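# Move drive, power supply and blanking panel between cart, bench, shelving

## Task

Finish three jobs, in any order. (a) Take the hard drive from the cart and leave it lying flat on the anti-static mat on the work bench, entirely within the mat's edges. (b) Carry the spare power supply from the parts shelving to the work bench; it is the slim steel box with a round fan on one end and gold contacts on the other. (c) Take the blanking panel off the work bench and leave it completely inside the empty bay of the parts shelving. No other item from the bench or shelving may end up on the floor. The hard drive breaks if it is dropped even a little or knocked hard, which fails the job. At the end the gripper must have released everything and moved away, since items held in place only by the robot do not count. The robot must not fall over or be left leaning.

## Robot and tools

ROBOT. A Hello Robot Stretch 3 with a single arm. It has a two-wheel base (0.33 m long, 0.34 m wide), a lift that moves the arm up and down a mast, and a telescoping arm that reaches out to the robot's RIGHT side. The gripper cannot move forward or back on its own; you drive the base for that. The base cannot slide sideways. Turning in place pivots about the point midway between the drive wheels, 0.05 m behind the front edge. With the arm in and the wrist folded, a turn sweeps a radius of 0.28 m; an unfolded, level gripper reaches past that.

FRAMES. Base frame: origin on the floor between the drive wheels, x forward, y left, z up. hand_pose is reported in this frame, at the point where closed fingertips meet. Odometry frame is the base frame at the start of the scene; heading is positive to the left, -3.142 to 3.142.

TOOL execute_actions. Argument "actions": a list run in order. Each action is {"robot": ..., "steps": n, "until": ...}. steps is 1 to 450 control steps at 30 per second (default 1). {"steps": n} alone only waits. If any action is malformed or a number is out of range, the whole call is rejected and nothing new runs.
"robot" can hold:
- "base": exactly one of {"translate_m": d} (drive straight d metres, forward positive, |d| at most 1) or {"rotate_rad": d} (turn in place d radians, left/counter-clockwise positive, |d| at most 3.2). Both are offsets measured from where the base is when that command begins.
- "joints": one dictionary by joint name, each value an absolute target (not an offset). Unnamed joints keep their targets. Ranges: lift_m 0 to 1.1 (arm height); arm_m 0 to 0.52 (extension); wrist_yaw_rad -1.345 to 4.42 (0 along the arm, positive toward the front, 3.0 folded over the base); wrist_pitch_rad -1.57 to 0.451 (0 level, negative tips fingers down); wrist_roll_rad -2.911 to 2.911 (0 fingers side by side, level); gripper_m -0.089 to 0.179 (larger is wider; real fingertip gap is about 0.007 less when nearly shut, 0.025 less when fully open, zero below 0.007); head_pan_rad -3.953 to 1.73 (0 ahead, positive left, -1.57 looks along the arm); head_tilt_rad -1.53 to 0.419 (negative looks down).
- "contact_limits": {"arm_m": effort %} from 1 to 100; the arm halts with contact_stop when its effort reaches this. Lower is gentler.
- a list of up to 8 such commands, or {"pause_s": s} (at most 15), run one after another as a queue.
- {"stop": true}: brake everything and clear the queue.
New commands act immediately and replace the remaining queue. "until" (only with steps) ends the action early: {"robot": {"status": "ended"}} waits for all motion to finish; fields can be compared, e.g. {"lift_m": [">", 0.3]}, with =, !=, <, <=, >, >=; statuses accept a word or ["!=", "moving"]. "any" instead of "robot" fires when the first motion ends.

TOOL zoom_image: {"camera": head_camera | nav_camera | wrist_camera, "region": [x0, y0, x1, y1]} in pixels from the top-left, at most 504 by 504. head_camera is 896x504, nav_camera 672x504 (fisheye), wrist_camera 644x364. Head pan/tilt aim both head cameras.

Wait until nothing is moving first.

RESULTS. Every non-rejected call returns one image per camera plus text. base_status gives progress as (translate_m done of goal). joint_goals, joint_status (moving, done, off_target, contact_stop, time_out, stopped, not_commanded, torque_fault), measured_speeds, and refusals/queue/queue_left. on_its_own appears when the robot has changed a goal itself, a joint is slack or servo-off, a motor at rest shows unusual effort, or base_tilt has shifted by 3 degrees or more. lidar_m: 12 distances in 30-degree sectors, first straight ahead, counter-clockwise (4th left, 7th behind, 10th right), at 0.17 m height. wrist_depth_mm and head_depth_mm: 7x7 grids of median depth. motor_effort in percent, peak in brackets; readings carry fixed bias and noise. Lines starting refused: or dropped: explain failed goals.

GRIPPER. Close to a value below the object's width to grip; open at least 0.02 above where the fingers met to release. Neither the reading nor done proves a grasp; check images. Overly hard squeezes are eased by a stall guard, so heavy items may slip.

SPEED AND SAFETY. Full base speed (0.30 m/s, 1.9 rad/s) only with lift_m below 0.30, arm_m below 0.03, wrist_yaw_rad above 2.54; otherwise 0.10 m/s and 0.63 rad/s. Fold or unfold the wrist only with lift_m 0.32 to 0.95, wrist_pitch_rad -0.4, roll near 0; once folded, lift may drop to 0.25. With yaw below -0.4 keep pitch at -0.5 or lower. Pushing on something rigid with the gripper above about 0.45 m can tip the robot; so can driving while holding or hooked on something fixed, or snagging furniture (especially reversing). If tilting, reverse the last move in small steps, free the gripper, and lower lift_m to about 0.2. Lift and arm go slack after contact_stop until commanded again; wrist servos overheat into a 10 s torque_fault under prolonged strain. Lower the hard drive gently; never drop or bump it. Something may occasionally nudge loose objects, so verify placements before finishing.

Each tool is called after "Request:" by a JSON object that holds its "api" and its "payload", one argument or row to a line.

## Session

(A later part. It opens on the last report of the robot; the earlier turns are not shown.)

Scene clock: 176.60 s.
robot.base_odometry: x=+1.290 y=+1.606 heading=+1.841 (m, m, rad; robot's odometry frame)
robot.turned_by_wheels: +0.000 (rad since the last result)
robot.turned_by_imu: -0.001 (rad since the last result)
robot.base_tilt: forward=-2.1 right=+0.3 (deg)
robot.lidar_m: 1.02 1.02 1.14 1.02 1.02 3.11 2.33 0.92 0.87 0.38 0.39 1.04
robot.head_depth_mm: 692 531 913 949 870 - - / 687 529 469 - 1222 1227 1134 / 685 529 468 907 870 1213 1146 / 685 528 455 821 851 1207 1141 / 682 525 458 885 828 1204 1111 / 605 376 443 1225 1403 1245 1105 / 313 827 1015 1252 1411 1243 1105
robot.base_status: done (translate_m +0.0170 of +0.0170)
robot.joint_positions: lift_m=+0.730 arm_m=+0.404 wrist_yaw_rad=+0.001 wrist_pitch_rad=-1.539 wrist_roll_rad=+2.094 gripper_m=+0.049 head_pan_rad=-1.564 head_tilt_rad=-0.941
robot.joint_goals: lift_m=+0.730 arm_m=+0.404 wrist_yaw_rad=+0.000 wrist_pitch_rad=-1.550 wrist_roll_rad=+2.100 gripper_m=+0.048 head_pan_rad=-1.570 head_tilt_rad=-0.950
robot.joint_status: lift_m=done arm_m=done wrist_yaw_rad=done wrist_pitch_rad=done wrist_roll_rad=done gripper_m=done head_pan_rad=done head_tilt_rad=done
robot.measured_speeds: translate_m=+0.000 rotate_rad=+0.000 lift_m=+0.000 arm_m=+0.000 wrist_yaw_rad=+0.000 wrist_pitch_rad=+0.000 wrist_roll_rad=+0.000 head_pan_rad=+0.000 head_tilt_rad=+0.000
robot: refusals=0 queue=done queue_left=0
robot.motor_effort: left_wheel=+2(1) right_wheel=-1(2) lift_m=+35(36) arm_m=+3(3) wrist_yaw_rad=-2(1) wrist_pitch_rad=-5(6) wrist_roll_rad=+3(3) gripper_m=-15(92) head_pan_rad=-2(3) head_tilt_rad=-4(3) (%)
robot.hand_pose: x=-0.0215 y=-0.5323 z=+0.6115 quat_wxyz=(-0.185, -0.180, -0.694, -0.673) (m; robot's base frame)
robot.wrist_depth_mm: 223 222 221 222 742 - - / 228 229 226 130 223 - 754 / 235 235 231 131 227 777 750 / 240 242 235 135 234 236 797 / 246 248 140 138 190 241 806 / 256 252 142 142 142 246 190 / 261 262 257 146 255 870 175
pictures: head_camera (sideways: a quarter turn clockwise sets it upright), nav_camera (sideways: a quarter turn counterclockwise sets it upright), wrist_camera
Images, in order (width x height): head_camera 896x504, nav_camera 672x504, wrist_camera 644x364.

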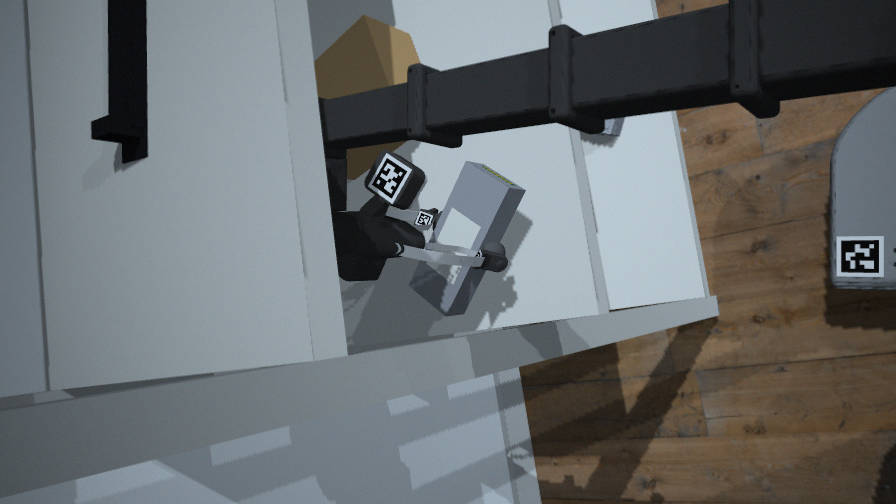

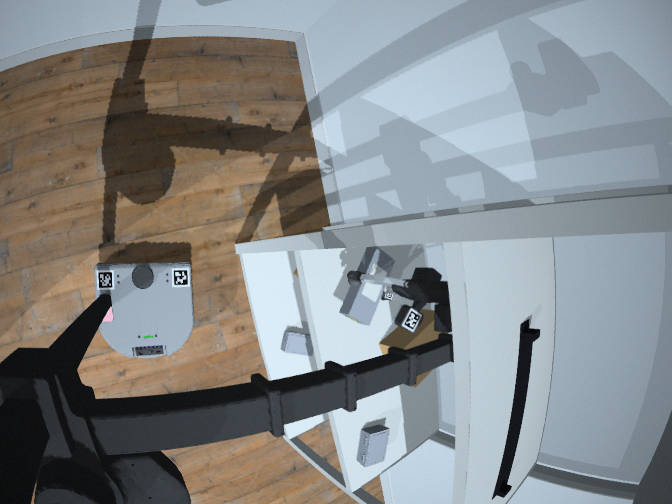

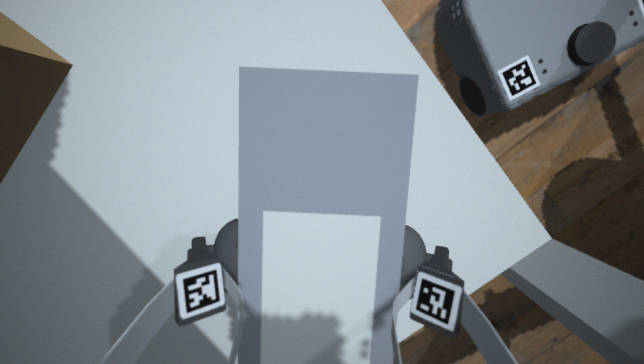

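Request:
{"api": "execute_actions", "payload": {
  "actions": [
    {"robot":[{"base":{"translate_m":-0.06}},{"joints":{"arm_m":0.08},"contact_limits":{"arm_m":15}}],"steps":450,"until":{"robot":{"status":"ended"}}}
  ]
}}

Scene clock: 181.90 s.
robot.base_odometry: x=+1.306 y=+1.549 heading=+1.841 (m, m, rad; robot's odometry frame)
robot.turned_by_wheels: +0.000 (rad since the last result)
robot.turned_by_imu: -0.001 (rad since the last result)
robot.base_tilt: forward=-2.0 right=+0.3 (deg)
robot.lidar_m: 1.08 1.08 1.13 1.01 1.01 3.05 2.28 0.87 0.84 0.60 0.40 1.06
robot.head_depth_mm: 693 533 1044 953 1259 - - / 690 530 900 928 - - 1128 / 687 530 910 944 - 604 584 / 685 528 470 941 863 613 1125 / 685 528 468 948 849 1132 1107 / 684 527 460 924 829 1239 1110 / 698 509 442 1223 1414 1231 1100
robot.base_status: done (translate_m -0.0600 of -0.0600)
robot.joint_positions: lift_m=+0.730 arm_m=+0.080 wrist_yaw_rad=+0.001 wrist_pitch_rad=-1.538 wrist_roll_rad=+2.094 gripper_m=+0.049 head_pan_rad=-1.564 head_tilt_rad=-0.941
robot.joint_goals: lift_m=+0.730 arm_m=+0.080 wrist_yaw_rad=+0.000 wrist_pitch_rad=-1.550 wrist_roll_rad=+2.100 gripper_m=+0.048 head_pan_rad=-1.570 head_tilt_rad=-0.950
robot.joint_status: lift_m=done arm_m=done wrist_yaw_rad=done wrist_pitch_rad=done wrist_roll_rad=done gripper_m=done head_pan_rad=done head_tilt_rad=done
robot.measured_speeds: translate_m=+0.000 rotate_rad=+0.000 lift_m=+0.000 arm_m=+0.000 wrist_yaw_rad=+0.000 wrist_pitch_rad=+0.000 wrist_roll_rad=+0.000 head_pan_rad=+0.000 head_tilt_rad=+0.000
robot: refusals=0 queue=done queue_left=0
robot.motor_effort: left_wheel=+2(2) right_wheel=+0(7) lift_m=+35(34) arm_m=-2(0) wrist_yaw_rad=-1(1) wrist_pitch_rad=-6(6) wrist_roll_rad=+3(3) gripper_m=-15(15) head_pan_rad=-2(3) head_tilt_rad=-3(4) (%)
robot.contact_limits: arm_m 15 (drawing in: default 15, maximum 24; extending or still: default 22, maximum 35)
robot.hand_pose: x=-0.0215 y=-0.2094 z=+0.6114 quat_wxyz=(-0.185, -0.180, -0.694, -0.672) (m; robot's base frame)
robot.wrist_depth_mm: 664 748 737 727 - 730 732 / 695 704 755 128 128 743 744 / 714 697 726 131 131 764 766 / 744 718 731 135 777 774 768 / 281 769 140 138 466 799 815 / 260 652 143 142 142 832 822 / 264 280 823 146 842 840 850
pictures: head_camera (sideways: a quarter turn clockwise sets it upright), nav_camera (sideways: a quarter turn counterclockwise sets it upright), wrist_camera
Images, in order (width x height): head_camera 896x504, nav_camera 672x504, wrist_camera 644x364.

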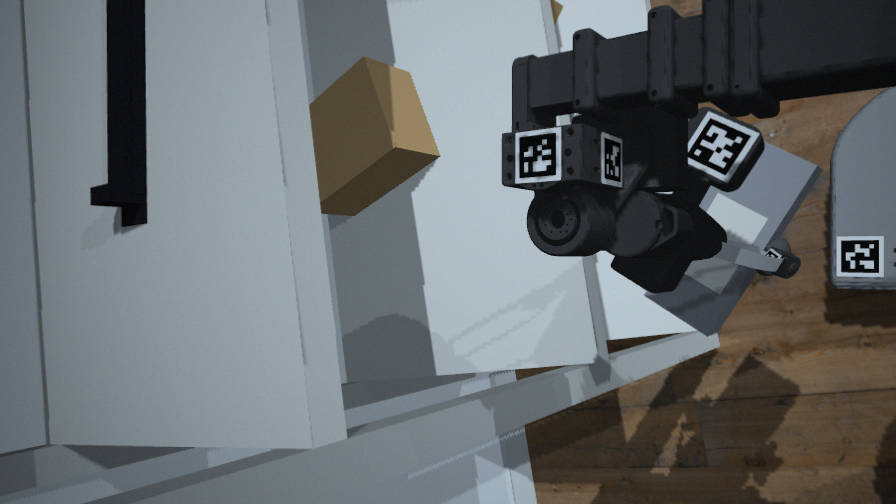

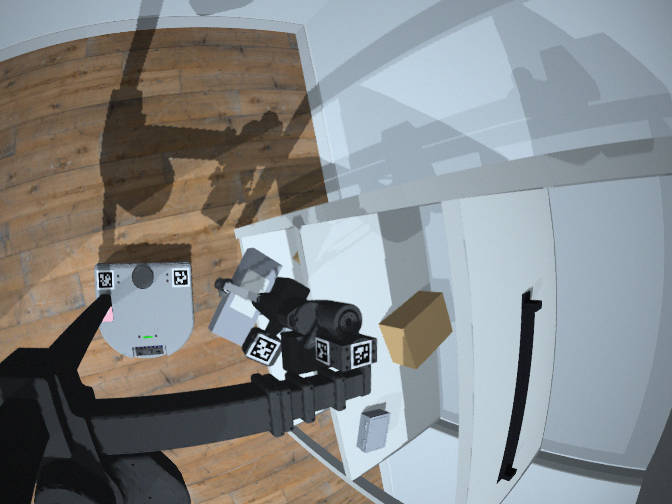

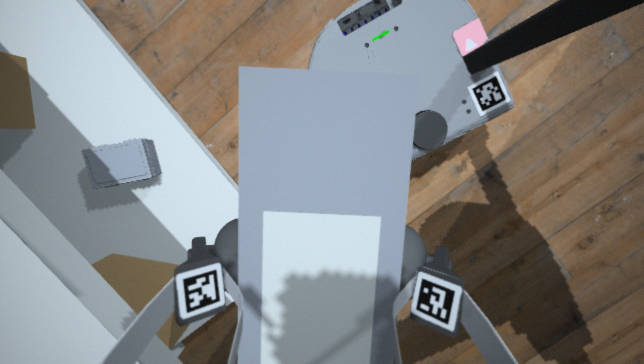

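Request:
{"api": "execute_actions", "payload": {
  "actions": [
    {"robot":[{"joints":{"arm_m":0.01,"wrist_roll_rad":1.57}},{"joints":{"lift_m":1.1}},{"base":{"rotate_rad":0.08}},{"base":{"translate_m":-1.0}},{"base":{"translate_m":-0.12}},{"base":{"rotate_rad":1.571},"joints":{"head_pan_rad":0,"head_tilt_rad":-0.6}},{"base":{"translate_m":1.0}}],"steps":450,"until":{"robot":{"status":"ended"}}},
    {"steps":450,"until":{"robot":{"status":"ended"}}},
    {"steps":450,"until":{"robot":{"status":"ended"}}}
  ]
}}

Scene clock: 219.17 s.
robot.base_odometry: x=+0.751 y=+0.154 heading=-2.792 (m, m, rad; robot's odometry frame)
robot.turned_by_wheels: +1.651 (rad since the last result)
robot.turned_by_imu: +1.636 (rad since the last result)
robot.base_tilt: forward=-2.0 right=+0.3 (deg)
robot.lidar_m: 1.96 2.80 1.88 1.73 1.49 1.65 1.51 1.72 2.23 0.82 0.83 1.04
robot.head_depth_mm: 2479 2401 3066 2399 1843 1482 1231 / 2445 2388 3008 2417 1822 1485 1229 / 2428 2372 2943 2423 1837 1490 1237 / 2354 2367 2912 2389 1826 1480 1237 / 2355 2389 2875 2397 1831 1479 1238 / 2332 2437 2777 2286 1842 1484 1235 / 2285 2517 2805 2386 1842 1473 1237
robot.base_status: done (translate_m +1.0000 of +1.0000)
robot.joint_positions: lift_m=+1.100 arm_m=+0.010 wrist_yaw_rad=+0.001 wrist_pitch_rad=-1.538 wrist_roll_rad=+1.578 gripper_m=+0.049 head_pan_rad=-0.007 head_tilt_rad=-0.606
robot.joint_goals: lift_m=+1.100 arm_m=+0.010 wrist_yaw_rad=+0.000 wrist_pitch_rad=-1.550 wrist_roll_rad=+1.570 gripper_m=+0.048 head_pan_rad=+0.000 head_tilt_rad=-0.600
robot.joint_status: lift_m=done arm_m=done wrist_yaw_rad=done wrist_pitch_rad=done wrist_roll_rad=done gripper_m=done head_pan_rad=done head_tilt_rad=done
robot.measured_speeds: translate_m=+0.000 rotate_rad=+0.000 lift_m=+0.000 arm_m=+0.000 wrist_yaw_rad=+0.000 wrist_pitch_rad=+0.000 wrist_roll_rad=+0.000 head_pan_rad=+0.000 head_tilt_rad=+0.000
robot: refusals=0 queue=done queue_left=0
robot.motor_effort: left_wheel=-2(5) right_wheel=+4(6) lift_m=+35(37) arm_m=-2(3) wrist_yaw_rad=-1(1) wrist_pitch_rad=-6(6) wrist_roll_rad=-4(5) gripper_m=-15(15) head_pan_rad=+4(46) head_tilt_rad=+3(24) (%)
robot.hand_pose: x=-0.0216 y=-0.1394 z=+0.9814 quat_wxyz=(-0.002, -0.002, -0.718, -0.696) (m; robot's base frame)
robot.wrist_depth_mm: - - - - - - - / - - - 129 - - - / - - - 131 131 - - / 803 - - 134 - - - / 779 - 140 138 - - - / 774 - 143 142 141 - - / 745 - - 146 - - -
pictures: head_camera (sideways: a quarter turn clockwise sets it upright), nav_camera (sideways: a quarter turn counterclockwise sets it upright), wrist_camera
Images, in order (width x height): head_camera 896x504, nav_camera 672x504, wrist_camera 644x364.

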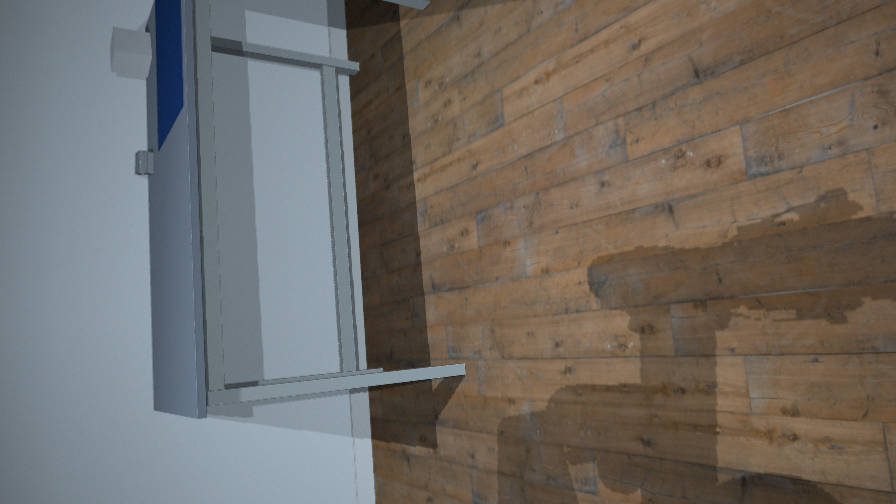

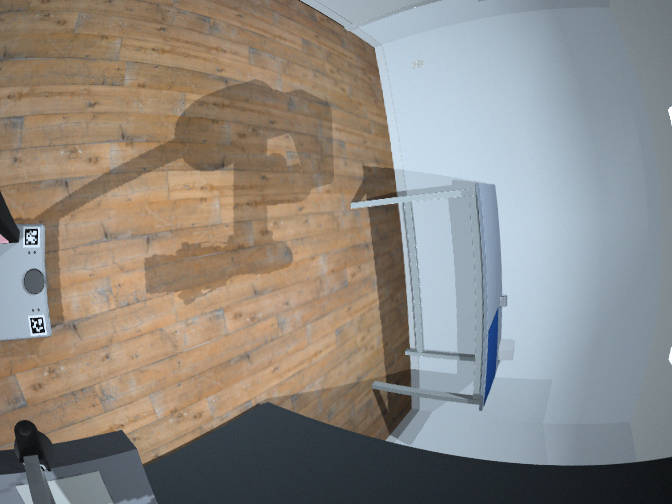

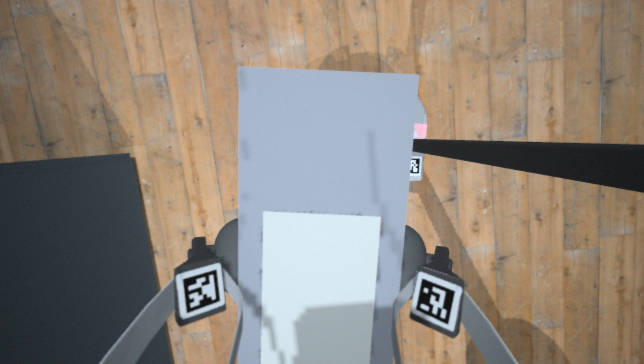

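Request:
{"api": "execute_actions", "payload": {
  "actions": [
    {"robot":[{"base":{"translate_m":0.88}},{"base":{"rotate_rad":1.585},"joints":{"head_pan_rad":-1.57,"head_tilt_rad":-0.75}},{"joints":{"arm_m":0.42}}],"steps":450,"until":{"robot":{"status":"ended"}}},
    {"steps":450,"until":{"robot":{"status":"ended"}}}
  ]
}}

Scene clock: 237.67 s.
robot.base_odometry: x=-0.076 y=-0.148 heading=-1.207 (m, m, rad; robot's odometry frame)
robot.turned_by_wheels: +1.585 (rad since the last result)
robot.turned_by_imu: +1.576 (rad since the last result)
robot.base_tilt: forward=-2.1 right=+0.4 (deg)
robot.lidar_m: 1.85 1.86 2.08 2.38 1.16 0.77 0.71 1.96 1.63 1.75 1.11 1.98
robot.head_depth_mm: 1648 1160 2184 1986 1611 1351 1165 / 1618 1147 2146 2004 1620 1359 1162 / 1676 1120 566 2008 1619 1351 1170 / - 1094 567 1986 1622 1362 1172 / 1561 1098 1970 1986 1609 1359 1166 / 1568 1079 2008 1934 1563 1347 1162 / 1547 1067 1943 1924 1613 1353 1164
robot.base_status: done (rotate_rad +1.5848 of +1.5850)
robot.joint_positions: lift_m=+1.100 arm_m=+0.420 wrist_yaw_rad=+0.001 wrist_pitch_rad=-1.538 wrist_roll_rad=+1.577 gripper_m=+0.049 head_pan_rad=-1.563 head_tilt_rad=-0.741
robot.joint_goals: lift_m=+1.100 arm_m=+0.420 wrist_yaw_rad=+0.000 wrist_pitch_rad=-1.550 wrist_roll_rad=+1.570 gripper_m=+0.048 head_pan_rad=-1.570 head_tilt_rad=-0.750
robot.joint_status: lift_m=done arm_m=done wrist_yaw_rad=done wrist_pitch_rad=done wrist_roll_rad=done gripper_m=done head_pan_rad=done head_tilt_rad=done
robot.measured_speeds: translate_m=+0.000 rotate_rad=+0.000 lift_m=+0.000 arm_m=+0.000 wrist_yaw_rad=+0.000 wrist_pitch_rad=+0.000 wrist_roll_rad=+0.000 head_pan_rad=+0.000 head_tilt_rad=+0.000
robot: refusals=0 queue=done queue_left=0
robot.motor_effort: left_wheel=-1(3) right_wheel=+3(8) lift_m=+35(35) arm_m=+3(2) wrist_yaw_rad=+0(1) wrist_pitch_rad=-6(6) wrist_roll_rad=-4(4) gripper_m=-15(15) head_pan_rad=-3(47) head_tilt_rad=-4(17) (%)
robot.hand_pose: x=-0.0215 y=-0.5487 z=+0.9814 quat_wxyz=(-0.002, -0.002, -0.718, -0.696) (m; robot's base frame)
robot.wrist_depth_mm: - - - - - - - / - - - 129 - - - / - - - 131 131 - - / - - - 134 - - - / - - 140 138 - - - / - - 142 142 142 - - / - - - 146 - - -
pictures: head_camera (sideways: a quarter turn clockwise sets it upright), nav_camera (sideways: a quarter turn counterclockwise sets it upright), wrist_camera
Images, in order (width x height): head_camera 896x504, nav_camera 672x504, wrist_camera 644x364.

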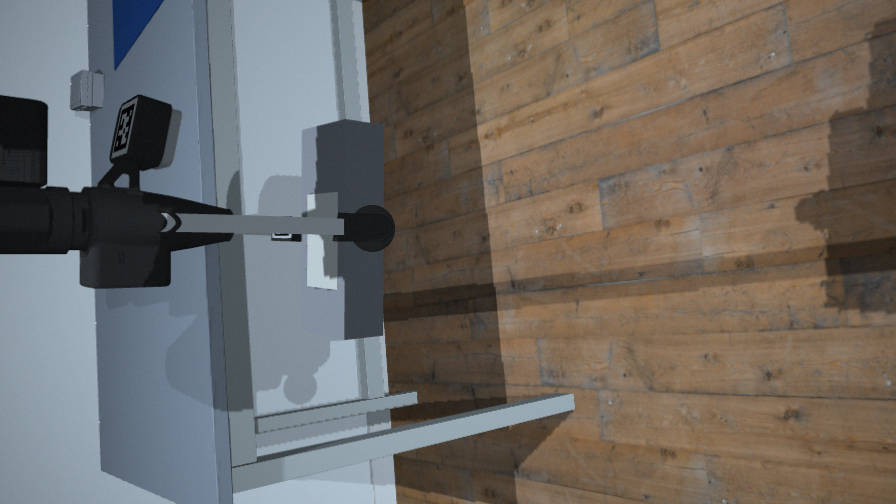

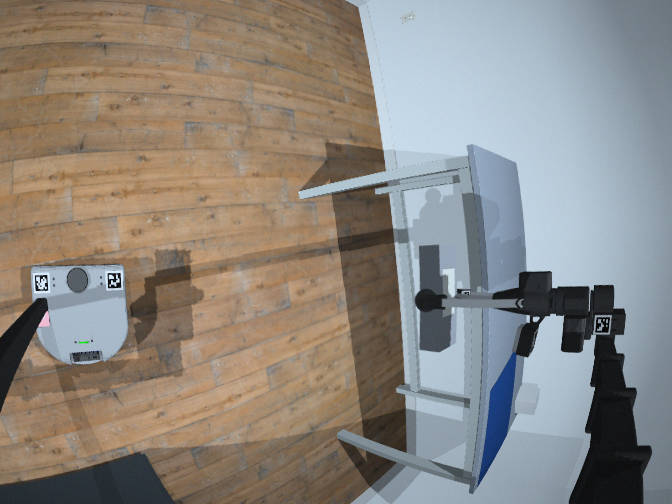

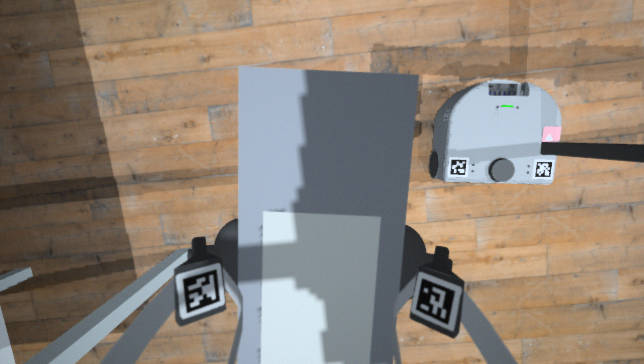

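Request:
{"api": "execute_actions", "payload": {
  "actions": [
    {"robot":[{"joints":{"arm_m":0.01}},{"base":{"rotate_rad":-1.571}},{"base":{"translate_m":0.55}},{"base":{"rotate_rad":1.571}},{"joints":{"arm_m":0.2}}],"steps":450,"until":{"robot":{"status":"ended"}}},
    {"steps":450,"until":{"robot":{"status":"ended"}}}
  ]
}}

Scene clock: 258.63 s.
robot.base_odometry: x=-0.590 y=-0.344 heading=-1.207 (m, m, rad; robot's odometry frame)
robot.turned_by_wheels: +0.000 (rad since the last result)
robot.turned_by_imu: -0.002 (rad since the last result)
robot.base_tilt: forward=-2.0 right=+0.3 (deg)
robot.lidar_m: 1.87 1.93 2.42 2.92 1.06 0.82 1.33 1.26 1.31 1.20 0.61 1.73
robot.head_depth_mm: - 1081 687 1728 1621 1354 1167 / - 1080 687 637 386 1357 1159 / - - 716 619 386 1358 1170 / 1148 - 685 613 387 1360 1167 / 1141 1144 745 605 388 1357 1165 / 1124 1066 742 635 1567 1359 1164 / 1111 1062 742 634 1615 1268 1154
robot.base_status: done (rotate_rad +1.5708 of +1.5710)
robot.joint_positions: lift_m=+1.100 arm_m=+0.200 wrist_yaw_rad=+0.001 wrist_pitch_rad=-1.538 wrist_roll_rad=+1.576 gripper_m=+0.049 head_pan_rad=-1.563 head_tilt_rad=-0.741
robot.joint_goals: lift_m=+1.100 arm_m=+0.200 wrist_yaw_rad=+0.000 wrist_pitch_rad=-1.550 wrist_roll_rad=+1.570 gripper_m=+0.048 head_pan_rad=-1.570 head_tilt_rad=-0.750
robot.joint_status: lift_m=done arm_m=done wrist_yaw_rad=done wrist_pitch_rad=done wrist_roll_rad=done gripper_m=done head_pan_rad=done head_tilt_rad=done
robot.measured_speeds: translate_m=+0.000 rotate_rad=+0.000 lift_m=+0.000 arm_m=+0.000 wrist_yaw_rad=+0.000 wrist_pitch_rad=+0.000 wrist_roll_rad=+0.000 head_pan_rad=+0.000 head_tilt_rad=+0.000
robot: refusals=0 queue=done queue_left=0
robot.motor_effort: left_wheel=-2(7) right_wheel=+4(7) lift_m=+35(35) arm_m=+3(9) wrist_yaw_rad=+0(0) wrist_pitch_rad=-6(6) wrist_roll_rad=-3(3) gripper_m=-15(15) head_pan_rad=-3(3) head_tilt_rad=-3(4) (%)
robot.hand_pose: x=-0.0215 y=-0.3287 z=+0.9814 quat_wxyz=(-0.001, -0.002, -0.718, -0.696) (m; robot's base frame)
robot.wrist_depth_mm: - - - - - - - / - - - 129 - - - / 302 - - 131 131 - - / 247 - - 134 135 - - / 241 - 140 139 - - - / 247 - 142 142 141 - - / 249 - 612 146 - - -
pictures: head_camera (sideways: a quarter turn clockwise sets it upright), nav_camera (sideways: a quarter turn counterclockwise sets it upright), wrist_camera
Images, in order (width x height): head_camera 896x504, nav_camera 672x504, wrist_camera 644x364.

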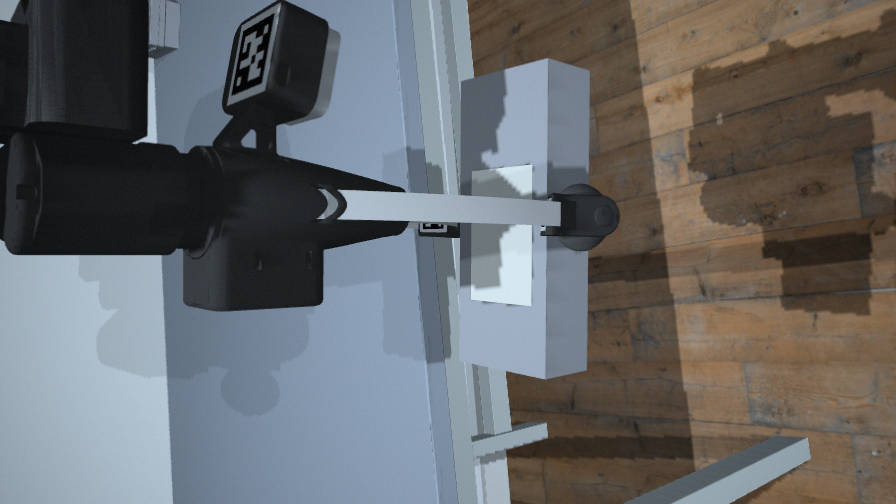

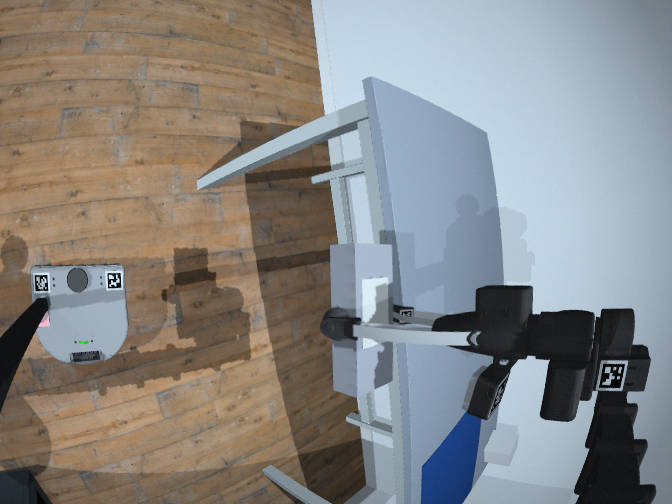

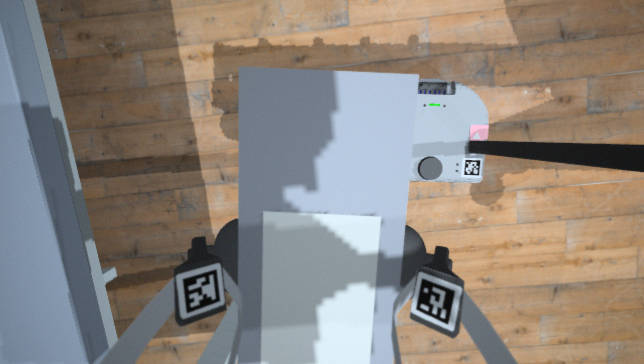

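Request:
{"api": "execute_actions", "payload": {
  "actions": [
    {"robot":[{"joints":{"arm_m":0.52}},{"joints":{"lift_m":1.04}}],"steps":450,"until":{"robot":{"status":"ended"}}},
    {"robot":{"joints":{"gripper_m":0.15}},"steps":45},
    {"robot":[{"joints":{"lift_m":1.1}},{"joints":{"arm_m":0.01}}],"steps":450,"until":{"robot":{"status":"ended"}}}
  ]
}}

Scene clock: 270.47 s.
robot.base_odometry: x=-0.590 y=-0.344 heading=-1.207 (m, m, rad; robot's odometry frame)
robot.turned_by_wheels: +0.000 (rad since the last result)
robot.turned_by_imu: -0.004 (rad since the last result)
robot.base_tilt: forward=-2.0 right=+0.3 (deg)
robot.lidar_m: 1.88 1.93 2.42 2.92 1.06 0.82 1.32 1.26 1.32 1.20 0.61 1.72
robot.head_depth_mm: - - - - - 1325 1163 / - - - - - - 1156 / - - - - - - - / 1174 1143 666 637 - - 1171 / 1136 1067 694 635 - 1277 1166 / 1127 1072 744 660 1606 1353 1165 / 1109 1062 741 634 1614 1263 1139
robot.base_status: done (rotate_rad +1.5710 of +1.5710)
robot.joint_positions: lift_m=+1.100 arm_m=+0.010 wrist_yaw_rad=+0.000 wrist_pitch_rad=-1.543 wrist_roll_rad=+1.576 gripper_m=+0.150 head_pan_rad=-1.563 head_tilt_rad=-0.741
robot.joint_goals: lift_m=+1.100 arm_m=+0.010 wrist_yaw_rad=+0.000 wrist_pitch_rad=-1.550 wrist_roll_rad=+1.570 gripper_m=+0.150 head_pan_rad=-1.570 head_tilt_rad=-0.750
robot.joint_status: lift_m=done arm_m=done wrist_yaw_rad=done wrist_pitch_rad=done wrist_roll_rad=done gripper_m=done head_pan_rad=done head_tilt_rad=done
robot.measured_speeds: translate_m=+0.000 rotate_rad=+0.000 lift_m=+0.000 arm_m=+0.000 wrist_yaw_rad=+0.000 wrist_pitch_rad=+0.000 wrist_roll_rad=+0.000 head_pan_rad=+0.000 head_tilt_rad=+0.000
robot: refusals=0 queue=done queue_left=0
robot.motor_effort: left_wheel=+0(2) right_wheel=+1(4) lift_m=+29(35) arm_m=-2(5) wrist_yaw_rad=+0(0) wrist_pitch_rad=-3(35) wrist_roll_rad=-3(3) gripper_m=+0(89) head_pan_rad=-3(3) head_tilt_rad=-4(4) (%)
robot.hand_pose: x=-0.0215 y=-0.1382 z=+0.9818 quat_wxyz=(-0.001, -0.002, -0.717, -0.697) (m; robot's base frame)
robot.wrist_depth_mm: - - - - - - - / - - - - - - - / - - - - - - - / - - - - - - - / - - - - - - - / - - - - - - - / - 735 - - - - -
pictures: head_camera (sideways: a quarter turn clockwise sets it upright), nav_camera (sideways: a quarter turn counterclockwise sets it upright), wrist_camera
replaced: robot.lift_m: its motion had ended contact_stop
Images, in order (width x height): head_camera 896x504, nav_camera 672x504, wrist_camera 644x364.

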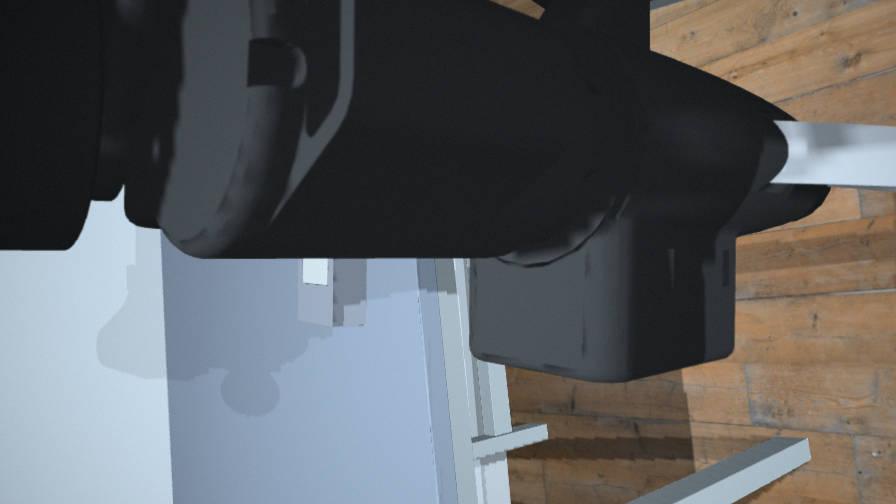

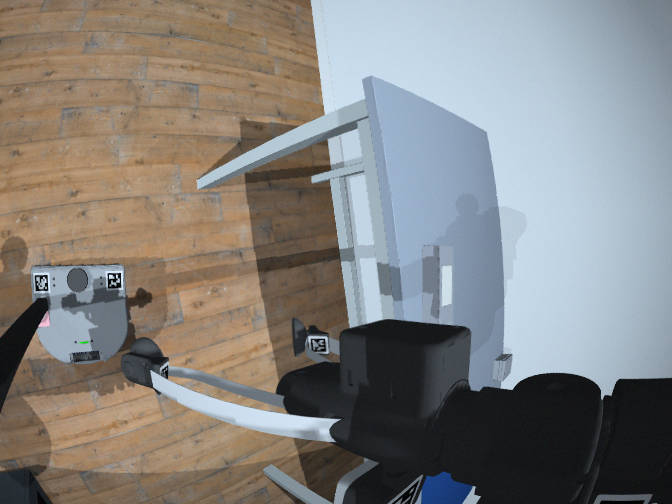

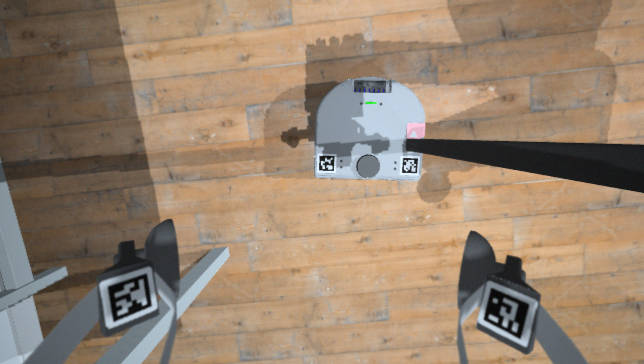

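Request:
{"api": "execute_actions", "payload": {
  "actions": [
    {"robot":[{"base":{"rotate_rad":1.571},"joints":{"head_pan_rad":-0.8,"head_tilt_rad":-0.6}},{"base":{"translate_m":1.0}},{"base":{"translate_m":0.9}}],"steps":450,"until":{"robot":{"status":"ended"}}},
    {"steps":450,"until":{"robot":{"status":"ended"}}}
  ]
}}

Scene clock: 295.87 s.
robot.base_odometry: x=+1.186 y=+0.333 heading=+0.364 (m, m, rad; robot's odometry frame)
robot.turned_by_wheels: +1.571 (rad since the last result)
robot.turned_by_imu: +1.565 (rad since the last result)
robot.base_tilt: forward=-2.1 right=+0.3 (deg)
robot.lidar_m: 1.54 1.07 1.54 2.13 1.03 1.14 3.10 2.70 1.80 1.57 1.23 1.68
robot.head_depth_mm: 1419 1531 1575 1602 1700 1476 1239 / 1496 1632 1627 1738 1769 1490 1239 / 1602 1751 1915 2111 1779 1474 1235 / 1712 1881 2102 2311 1826 1480 1240 / 1836 2054 2274 2391 1830 1482 1236 / 1767 1902 2098 2204 1814 1480 1233 / 1594 1719 1848 2022 1821 1474 1234
robot.base_status: done (translate_m +0.9000 of +0.9000)
robot.joint_positions: lift_m=+1.100 arm_m=+0.010 wrist_yaw_rad=+0.000 wrist_pitch_rad=-1.543 wrist_roll_rad=+1.576 gripper_m=+0.150 head_pan_rad=-0.807 head_tilt_rad=-0.606
robot.joint_goals: lift_m=+1.100 arm_m=+0.010 wrist_yaw_rad=+0.000 wrist_pitch_rad=-1.550 wrist_roll_rad=+1.570 gripper_m=+0.150 head_pan_rad=-0.800 head_tilt_rad=-0.600
robot.joint_status: lift_m=done arm_m=done wrist_yaw_rad=done wrist_pitch_rad=done wrist_roll_rad=done gripper_m=done head_pan_rad=done head_tilt_rad=done
robot.measured_speeds: translate_m=+0.000 rotate_rad=+0.000 lift_m=+0.000 arm_m=+0.000 wrist_yaw_rad=+0.000 wrist_pitch_rad=+0.000 wrist_roll_rad=+0.000 head_pan_rad=+0.000 head_tilt_rad=+0.000
robot: refusals=0 queue=done queue_left=0
robot.motor_effort: left_wheel=-2(6) right_wheel=+3(5) lift_m=+29(29) arm_m=-2(2) wrist_yaw_rad=-1(0) wrist_pitch_rad=-3(3) wrist_roll_rad=-3(3) gripper_m=-1(1) head_pan_rad=+4(42) head_tilt_rad=+3(17) (%)
robot.hand_pose: x=-0.0215 y=-0.1382 z=+0.9818 quat_wxyz=(-0.001, -0.002, -0.717, -0.697) (m; robot's base frame)
robot.wrist_depth_mm: - - - - - - - / - - - - - - - / - - - - - - - / - - - - - - - / - - - - - - - / - - - - - - - / - - - - - - -
pictures: head_camera (sideways: a quarter turn clockwise sets it upright), nav_camera (sideways: a quarter turn counterclockwise sets it upright), wrist_camera
Images, in order (width x height): head_camera 896x504, nav_camera 672x504, wrist_camera 644x364.

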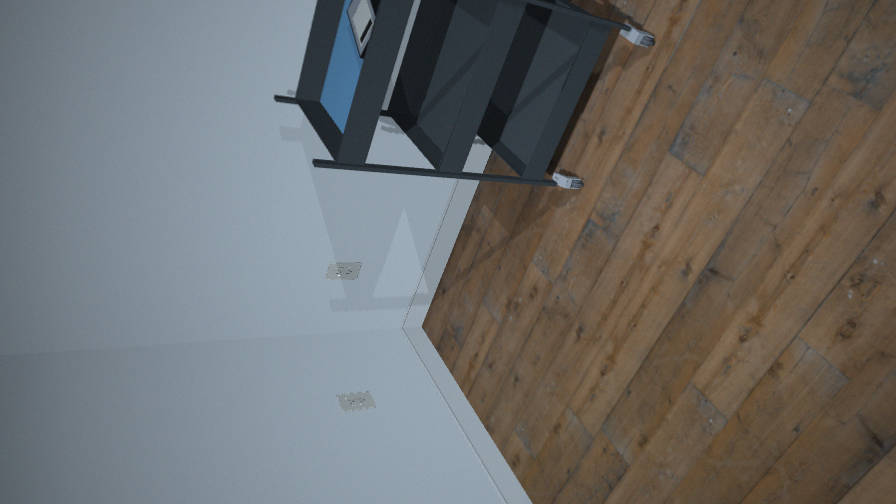

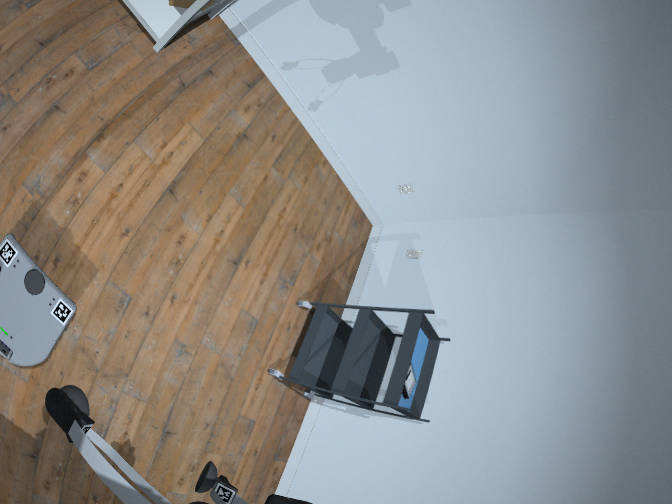

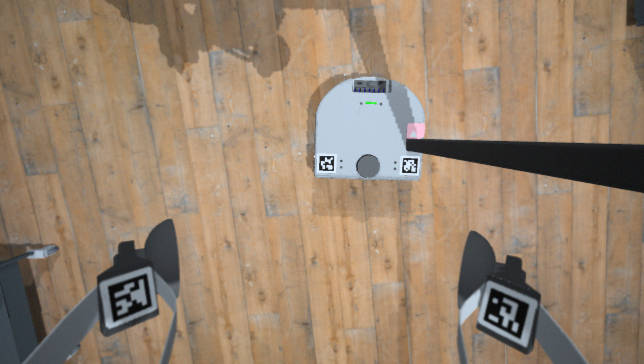

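Request:
{"api": "execute_actions", "payload": {
  "actions": [
    {"robot":[{"base":{"rotate_rad":-1.571}},{"base":{"translate_m":0.68}},{"base":{"rotate_rad":1.571},"joints":{"head_pan_rad":-1.2,"head_tilt_rad":-0.9}}],"steps":450,"until":{"robot":{"status":"ended"}}},
    {"steps":450,"until":{"robot":{"status":"ended"}}}
  ]
}}

Scene clock: 311.20 s.
robot.base_odometry: x=+1.428 y=-0.303 heading=+0.364 (m, m, rad; robot's odometry frame)
robot.turned_by_wheels: +0.000 (rad since the last result)
robot.turned_by_imu: +0.000 (rad since the last result)
robot.base_tilt: forward=-2.1 right=+0.4 (deg)
robot.lidar_m: 1.63 1.65 1.44 2.02 1.60 1.99 2.42 1.61 1.06 0.98 0.61 0.70
robot.head_depth_mm: 807 930 1078 - - - - / 829 951 1119 - - 1265 1138 / 848 980 1157 1415 1465 1271 1126 / 869 1001 1207 1459 1454 1271 1117 / 891 1012 1026 1198 1361 1269 1117 / 915 1049 955 1095 1338 1258 1121 / 939 1076 983 1119 1360 1259 1116
robot.base_status: done (rotate_rad +1.5708 of +1.5710)
robot.joint_positions: lift_m=+1.100 arm_m=+0.010 wrist_yaw_rad=+0.000 wrist_pitch_rad=-1.543 wrist_roll_rad=+1.576 gripper_m=+0.150 head_pan_rad=-1.193 head_tilt_rad=-0.889
robot.joint_goals: lift_m=+1.100 arm_m=+0.010 wrist_yaw_rad=+0.000 wrist_pitch_rad=-1.550 wrist_roll_rad=+1.570 gripper_m=+0.150 head_pan_rad=-1.200 head_tilt_rad=-0.900
robot.joint_status: lift_m=done arm_m=done wrist_yaw_rad=done wrist_pitch_rad=done wrist_roll_rad=done gripper_m=done head_pan_rad=done head_tilt_rad=done
robot.measured_speeds: translate_m=+0.000 rotate_rad=+0.000 lift_m=+0.000 arm_m=+0.000 wrist_yaw_rad=+0.000 wrist_pitch_rad=+0.000 wrist_roll_rad=+0.000 head_pan_rad=+0.000 head_tilt_rad=+0.000
robot: refusals=0 queue=done queue_left=0
robot.motor_effort: left_wheel=-2(4) right_wheel=+4(7) lift_m=+29(29) arm_m=-2(2) wrist_yaw_rad=+0(0) wrist_pitch_rad=-3(3) wrist_roll_rad=-3(3) gripper_m=+0(0) head_pan_rad=-3(29) head_tilt_rad=-5(23) (%)
robot.hand_pose: x=-0.0215 y=-0.1382 z=+0.9818 quat_wxyz=(-0.001, -0.002, -0.717, -0.697) (m; robot's base frame)
robot.wrist_depth_mm: - - - - - - - / - - - - - - - / - - - - - - - / 971 - - - - - - / 969 - - - - - - / 926 - - - - - - / 831 828 - - - - -
pictures: head_camera (sideways: a quarter turn clockwise sets it upright), nav_camera (sideways: a quarter turn counterclockwise sets it upright), wrist_camera
Images, in order (width x height): head_camera 896x504, nav_camera 672x504, wrist_camera 644x364.

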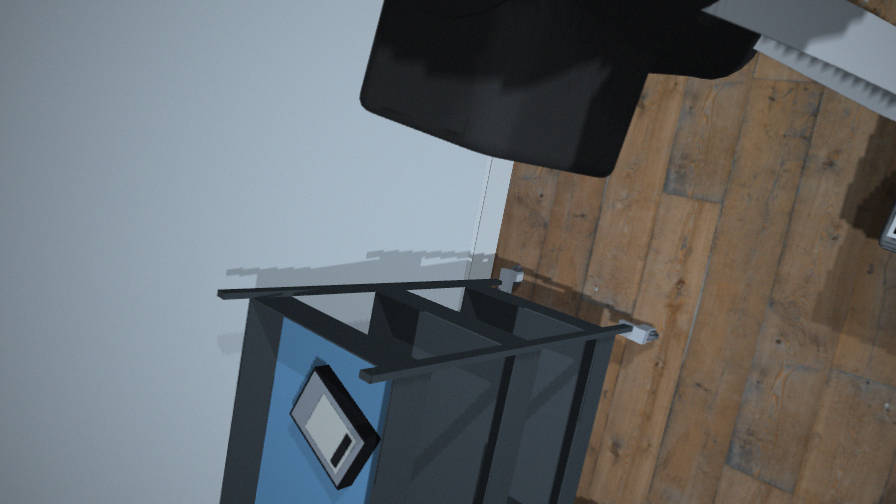

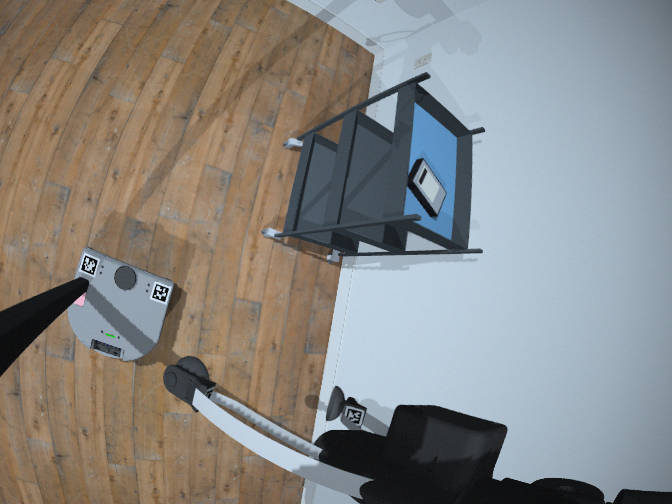

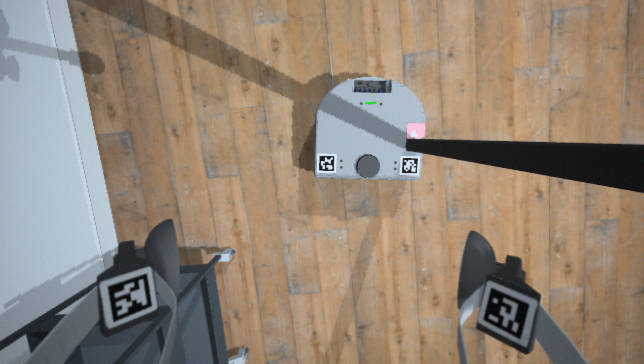

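Request:
{"api": "execute_actions", "payload": {
  "actions": [
    {"robot":[{"base":{"translate_m":0.47},"joints":{"head_pan_rad":-1.57}},{"joints":{"arm_m":0.45}}],"steps":450,"until":{"robot":{"status":"ended"}}}
  ]
}}

Scene clock: 321.73 s.
robot.base_odometry: x=+1.867 y=-0.135 heading=+0.364 (m, m, rad; robot's odometry frame)
robot.turned_by_wheels: +0.000 (rad since the last result)
robot.turned_by_imu: +0.000 (rad since the last result)
robot.base_tilt: forward=-2.0 right=+0.3 (deg)
robot.lidar_m: 1.16 1.18 1.17 1.97 1.89 2.08 3.53 1.51 0.99 0.49 0.50 1.16
robot.head_depth_mm: 827 974 1170 1470 1452 1254 1118 / 830 953 1145 1426 1458 1270 1119 / 825 940 1068 819 1071 1250 1130 / 808 926 960 820 1040 1213 1122 / 785 911 957 804 1045 1219 1123 / 775 897 949 816 1018 1204 1119 / 764 884 927 812 1019 1235 1113
robot.base_status: done (translate_m +0.4700 of +0.4700)
robot.joint_positions: lift_m=+1.100 arm_m=+0.450 wrist_yaw_rad=+0.000 wrist_pitch_rad=-1.543 wrist_roll_rad=+1.576 gripper_m=+0.150 head_pan_rad=-1.563 head_tilt_rad=-0.889
robot.joint_goals: lift_m=+1.100 arm_m=+0.450 wrist_yaw_rad=+0.000 wrist_pitch_rad=-1.550 wrist_roll_rad=+1.570 gripper_m=+0.150 head_pan_rad=-1.570 head_tilt_rad=-0.900
robot.joint_status: lift_m=done arm_m=done wrist_yaw_rad=done wrist_pitch_rad=done wrist_roll_rad=done gripper_m=done head_pan_rad=done head_tilt_rad=done
robot.measured_speeds: translate_m=+0.000 rotate_rad=+0.000 lift_m=+0.000 arm_m=+0.000 wrist_yaw_rad=+0.000 wrist_pitch_rad=+0.000 wrist_roll_rad=+0.000 head_pan_rad=+0.000 head_tilt_rad=+0.000
robot: refusals=0 queue=done queue_left=0
robot.motor_effort: left_wheel=-2(2) right_wheel=+3(6) lift_m=+29(30) arm_m=+3(7) wrist_yaw_rad=+0(0) wrist_pitch_rad=-3(3) wrist_roll_rad=-3(3) gripper_m=-1(0) head_pan_rad=-3(29) head_tilt_rad=-5(5) (%)
robot.hand_pose: x=-0.0215 y=-0.5774 z=+0.9818 quat_wxyz=(-0.001, -0.002, -0.717, -0.697) (m; robot's base frame)
robot.wrist_depth_mm: 438 650 - - - - - / 430 627 - - - - - / 423 522 482 484 - - - / 418 498 482 487 - - - / 404 511 488 479 - - - / 391 - 521 506 - - - / 374 503 527 519 - - -
pictures: head_camera (sideways: a quarter turn clockwise sets it upright), nav_camera (sideways: a quarter turn counterclockwise sets it upright), wrist_camera
Images, in order (width x height): head_camera 896x504, nav_camera 672x504, wrist_camera 644x364.

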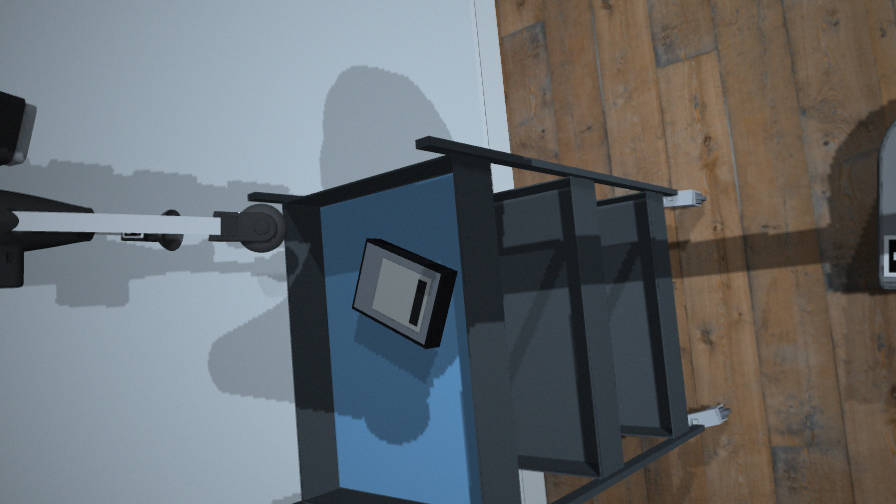

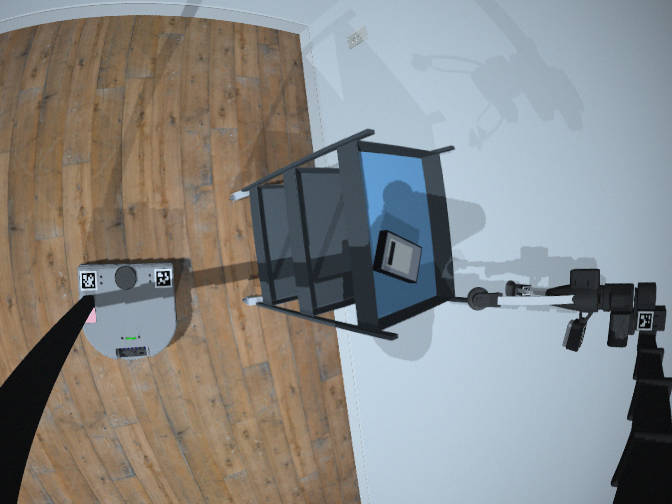

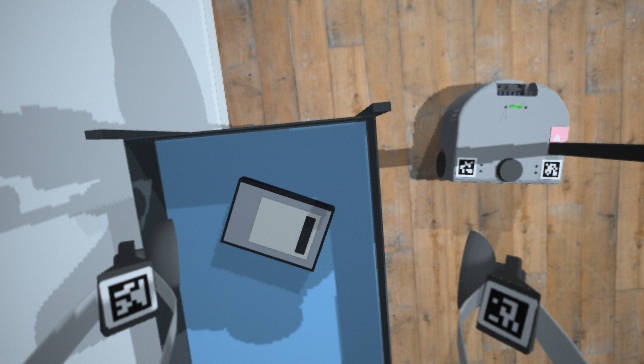

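Request:
{"api": "execute_actions", "payload": {
  "actions": [
    {"robot":[{"base":{"translate_m":0.06},"joints":{"arm_m":0.515,"wrist_roll_rad":0.3,"gripper_m":0.14}},{"joints":{"lift_m":0.85}}],"steps":450,"until":{"robot":{"status":"ended"}}}
  ]
}}

Scene clock: 329.50 s.
robot.base_odometry: x=+1.923 y=-0.114 heading=+0.364 (m, m, rad; robot's odometry frame)
robot.turned_by_wheels: +0.000 (rad since the last result)
robot.turned_by_imu: -0.001 (rad since the last result)
robot.base_tilt: forward=-2.1 right=+0.3 (deg)
robot.lidar_m: 1.10 1.11 1.15 1.96 1.89 2.09 3.60 1.50 0.52 0.48 0.49 1.15
robot.head_depth_mm: 820 959 1117 - - 1284 1115 / 797 - 1124 806 1434 1261 1114 / 772 989 958 837 1044 1231 1126 / 780 912 956 798 1042 1214 1124 / 778 902 954 814 1018 1223 1122 / 770 893 942 815 1005 1197 1122 / 760 877 969 800 1396 1263 1116
robot.base_status: done (translate_m +0.0600 of +0.0600)
robot.joint_positions: lift_m=+0.850 arm_m=+0.515 wrist_yaw_rad=+0.000 wrist_pitch_rad=-1.544 wrist_roll_rad=+0.308 gripper_m=+0.140 head_pan_rad=-1.563 head_tilt_rad=-0.889
robot.joint_goals: lift_m=+0.850 arm_m=+0.515 wrist_yaw_rad=+0.000 wrist_pitch_rad=-1.550 wrist_roll_rad=+0.300 gripper_m=+0.140 head_pan_rad=-1.570 head_tilt_rad=-0.900
robot.joint_status: lift_m=done arm_m=done wrist_yaw_rad=done wrist_pitch_rad=done wrist_roll_rad=done gripper_m=done head_pan_rad=done head_tilt_rad=done
robot.measured_speeds: translate_m=+0.000 rotate_rad=+0.000 lift_m=+0.000 arm_m=+0.000 wrist_yaw_rad=+0.000 wrist_pitch_rad=+0.000 wrist_roll_rad=+0.000 head_pan_rad=+0.000 head_tilt_rad=+0.000
robot: refusals=0 queue=done queue_left=0
robot.motor_effort: left_wheel=-2(5) right_wheel=+3(7) lift_m=+24(30) arm_m=+4(1) wrist_yaw_rad=+0(0) wrist_pitch_rad=-3(3) wrist_roll_rad=-4(5) gripper_m=+0(50) head_pan_rad=-3(3) head_tilt_rad=-5(5) (%)
robot.hand_pose: x=-0.0217 y=-0.6423 z=+0.7320 quat_wxyz=(+0.423, +0.412, -0.578, -0.563) (m; robot's base frame)
robot.wrist_depth_mm: 193 213 214 213 213 179 853 / 217 218 219 217 217 182 910 / 223 223 219 197 222 198 885 / 230 228 203 199 227 224 905 / 235 233 207 204 231 228 946 / 240 - 212 210 237 237 203 / 246 245 245 216 244 241 205
pictures: head_camera (sideways: a quarter turn clockwise sets it upright), nav_camera (sideways: a quarter turn counterclockwise sets it upright), wrist_camera
Images, in order (width x height): head_camera 896x504, nav_camera 672x504, wrist_camera 644x364.

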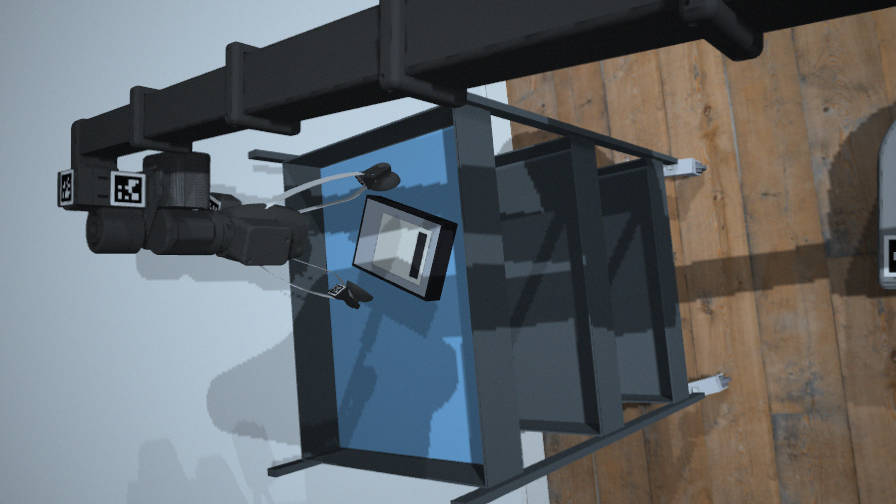

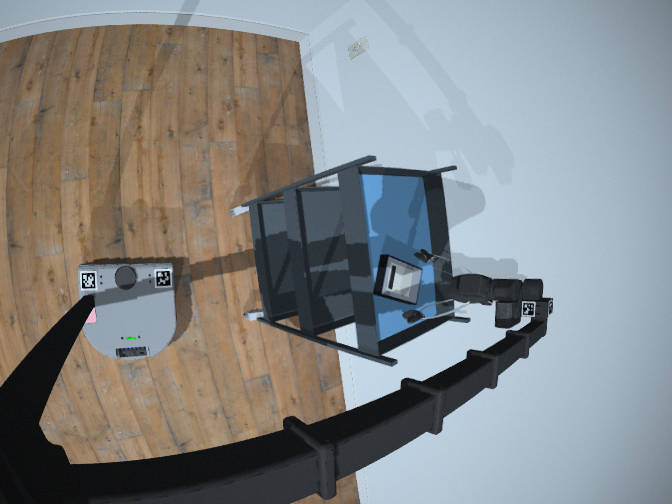

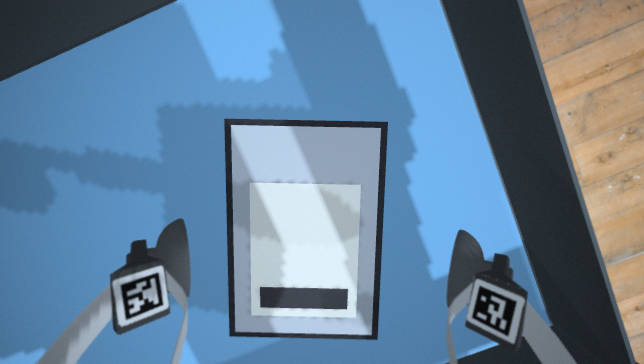

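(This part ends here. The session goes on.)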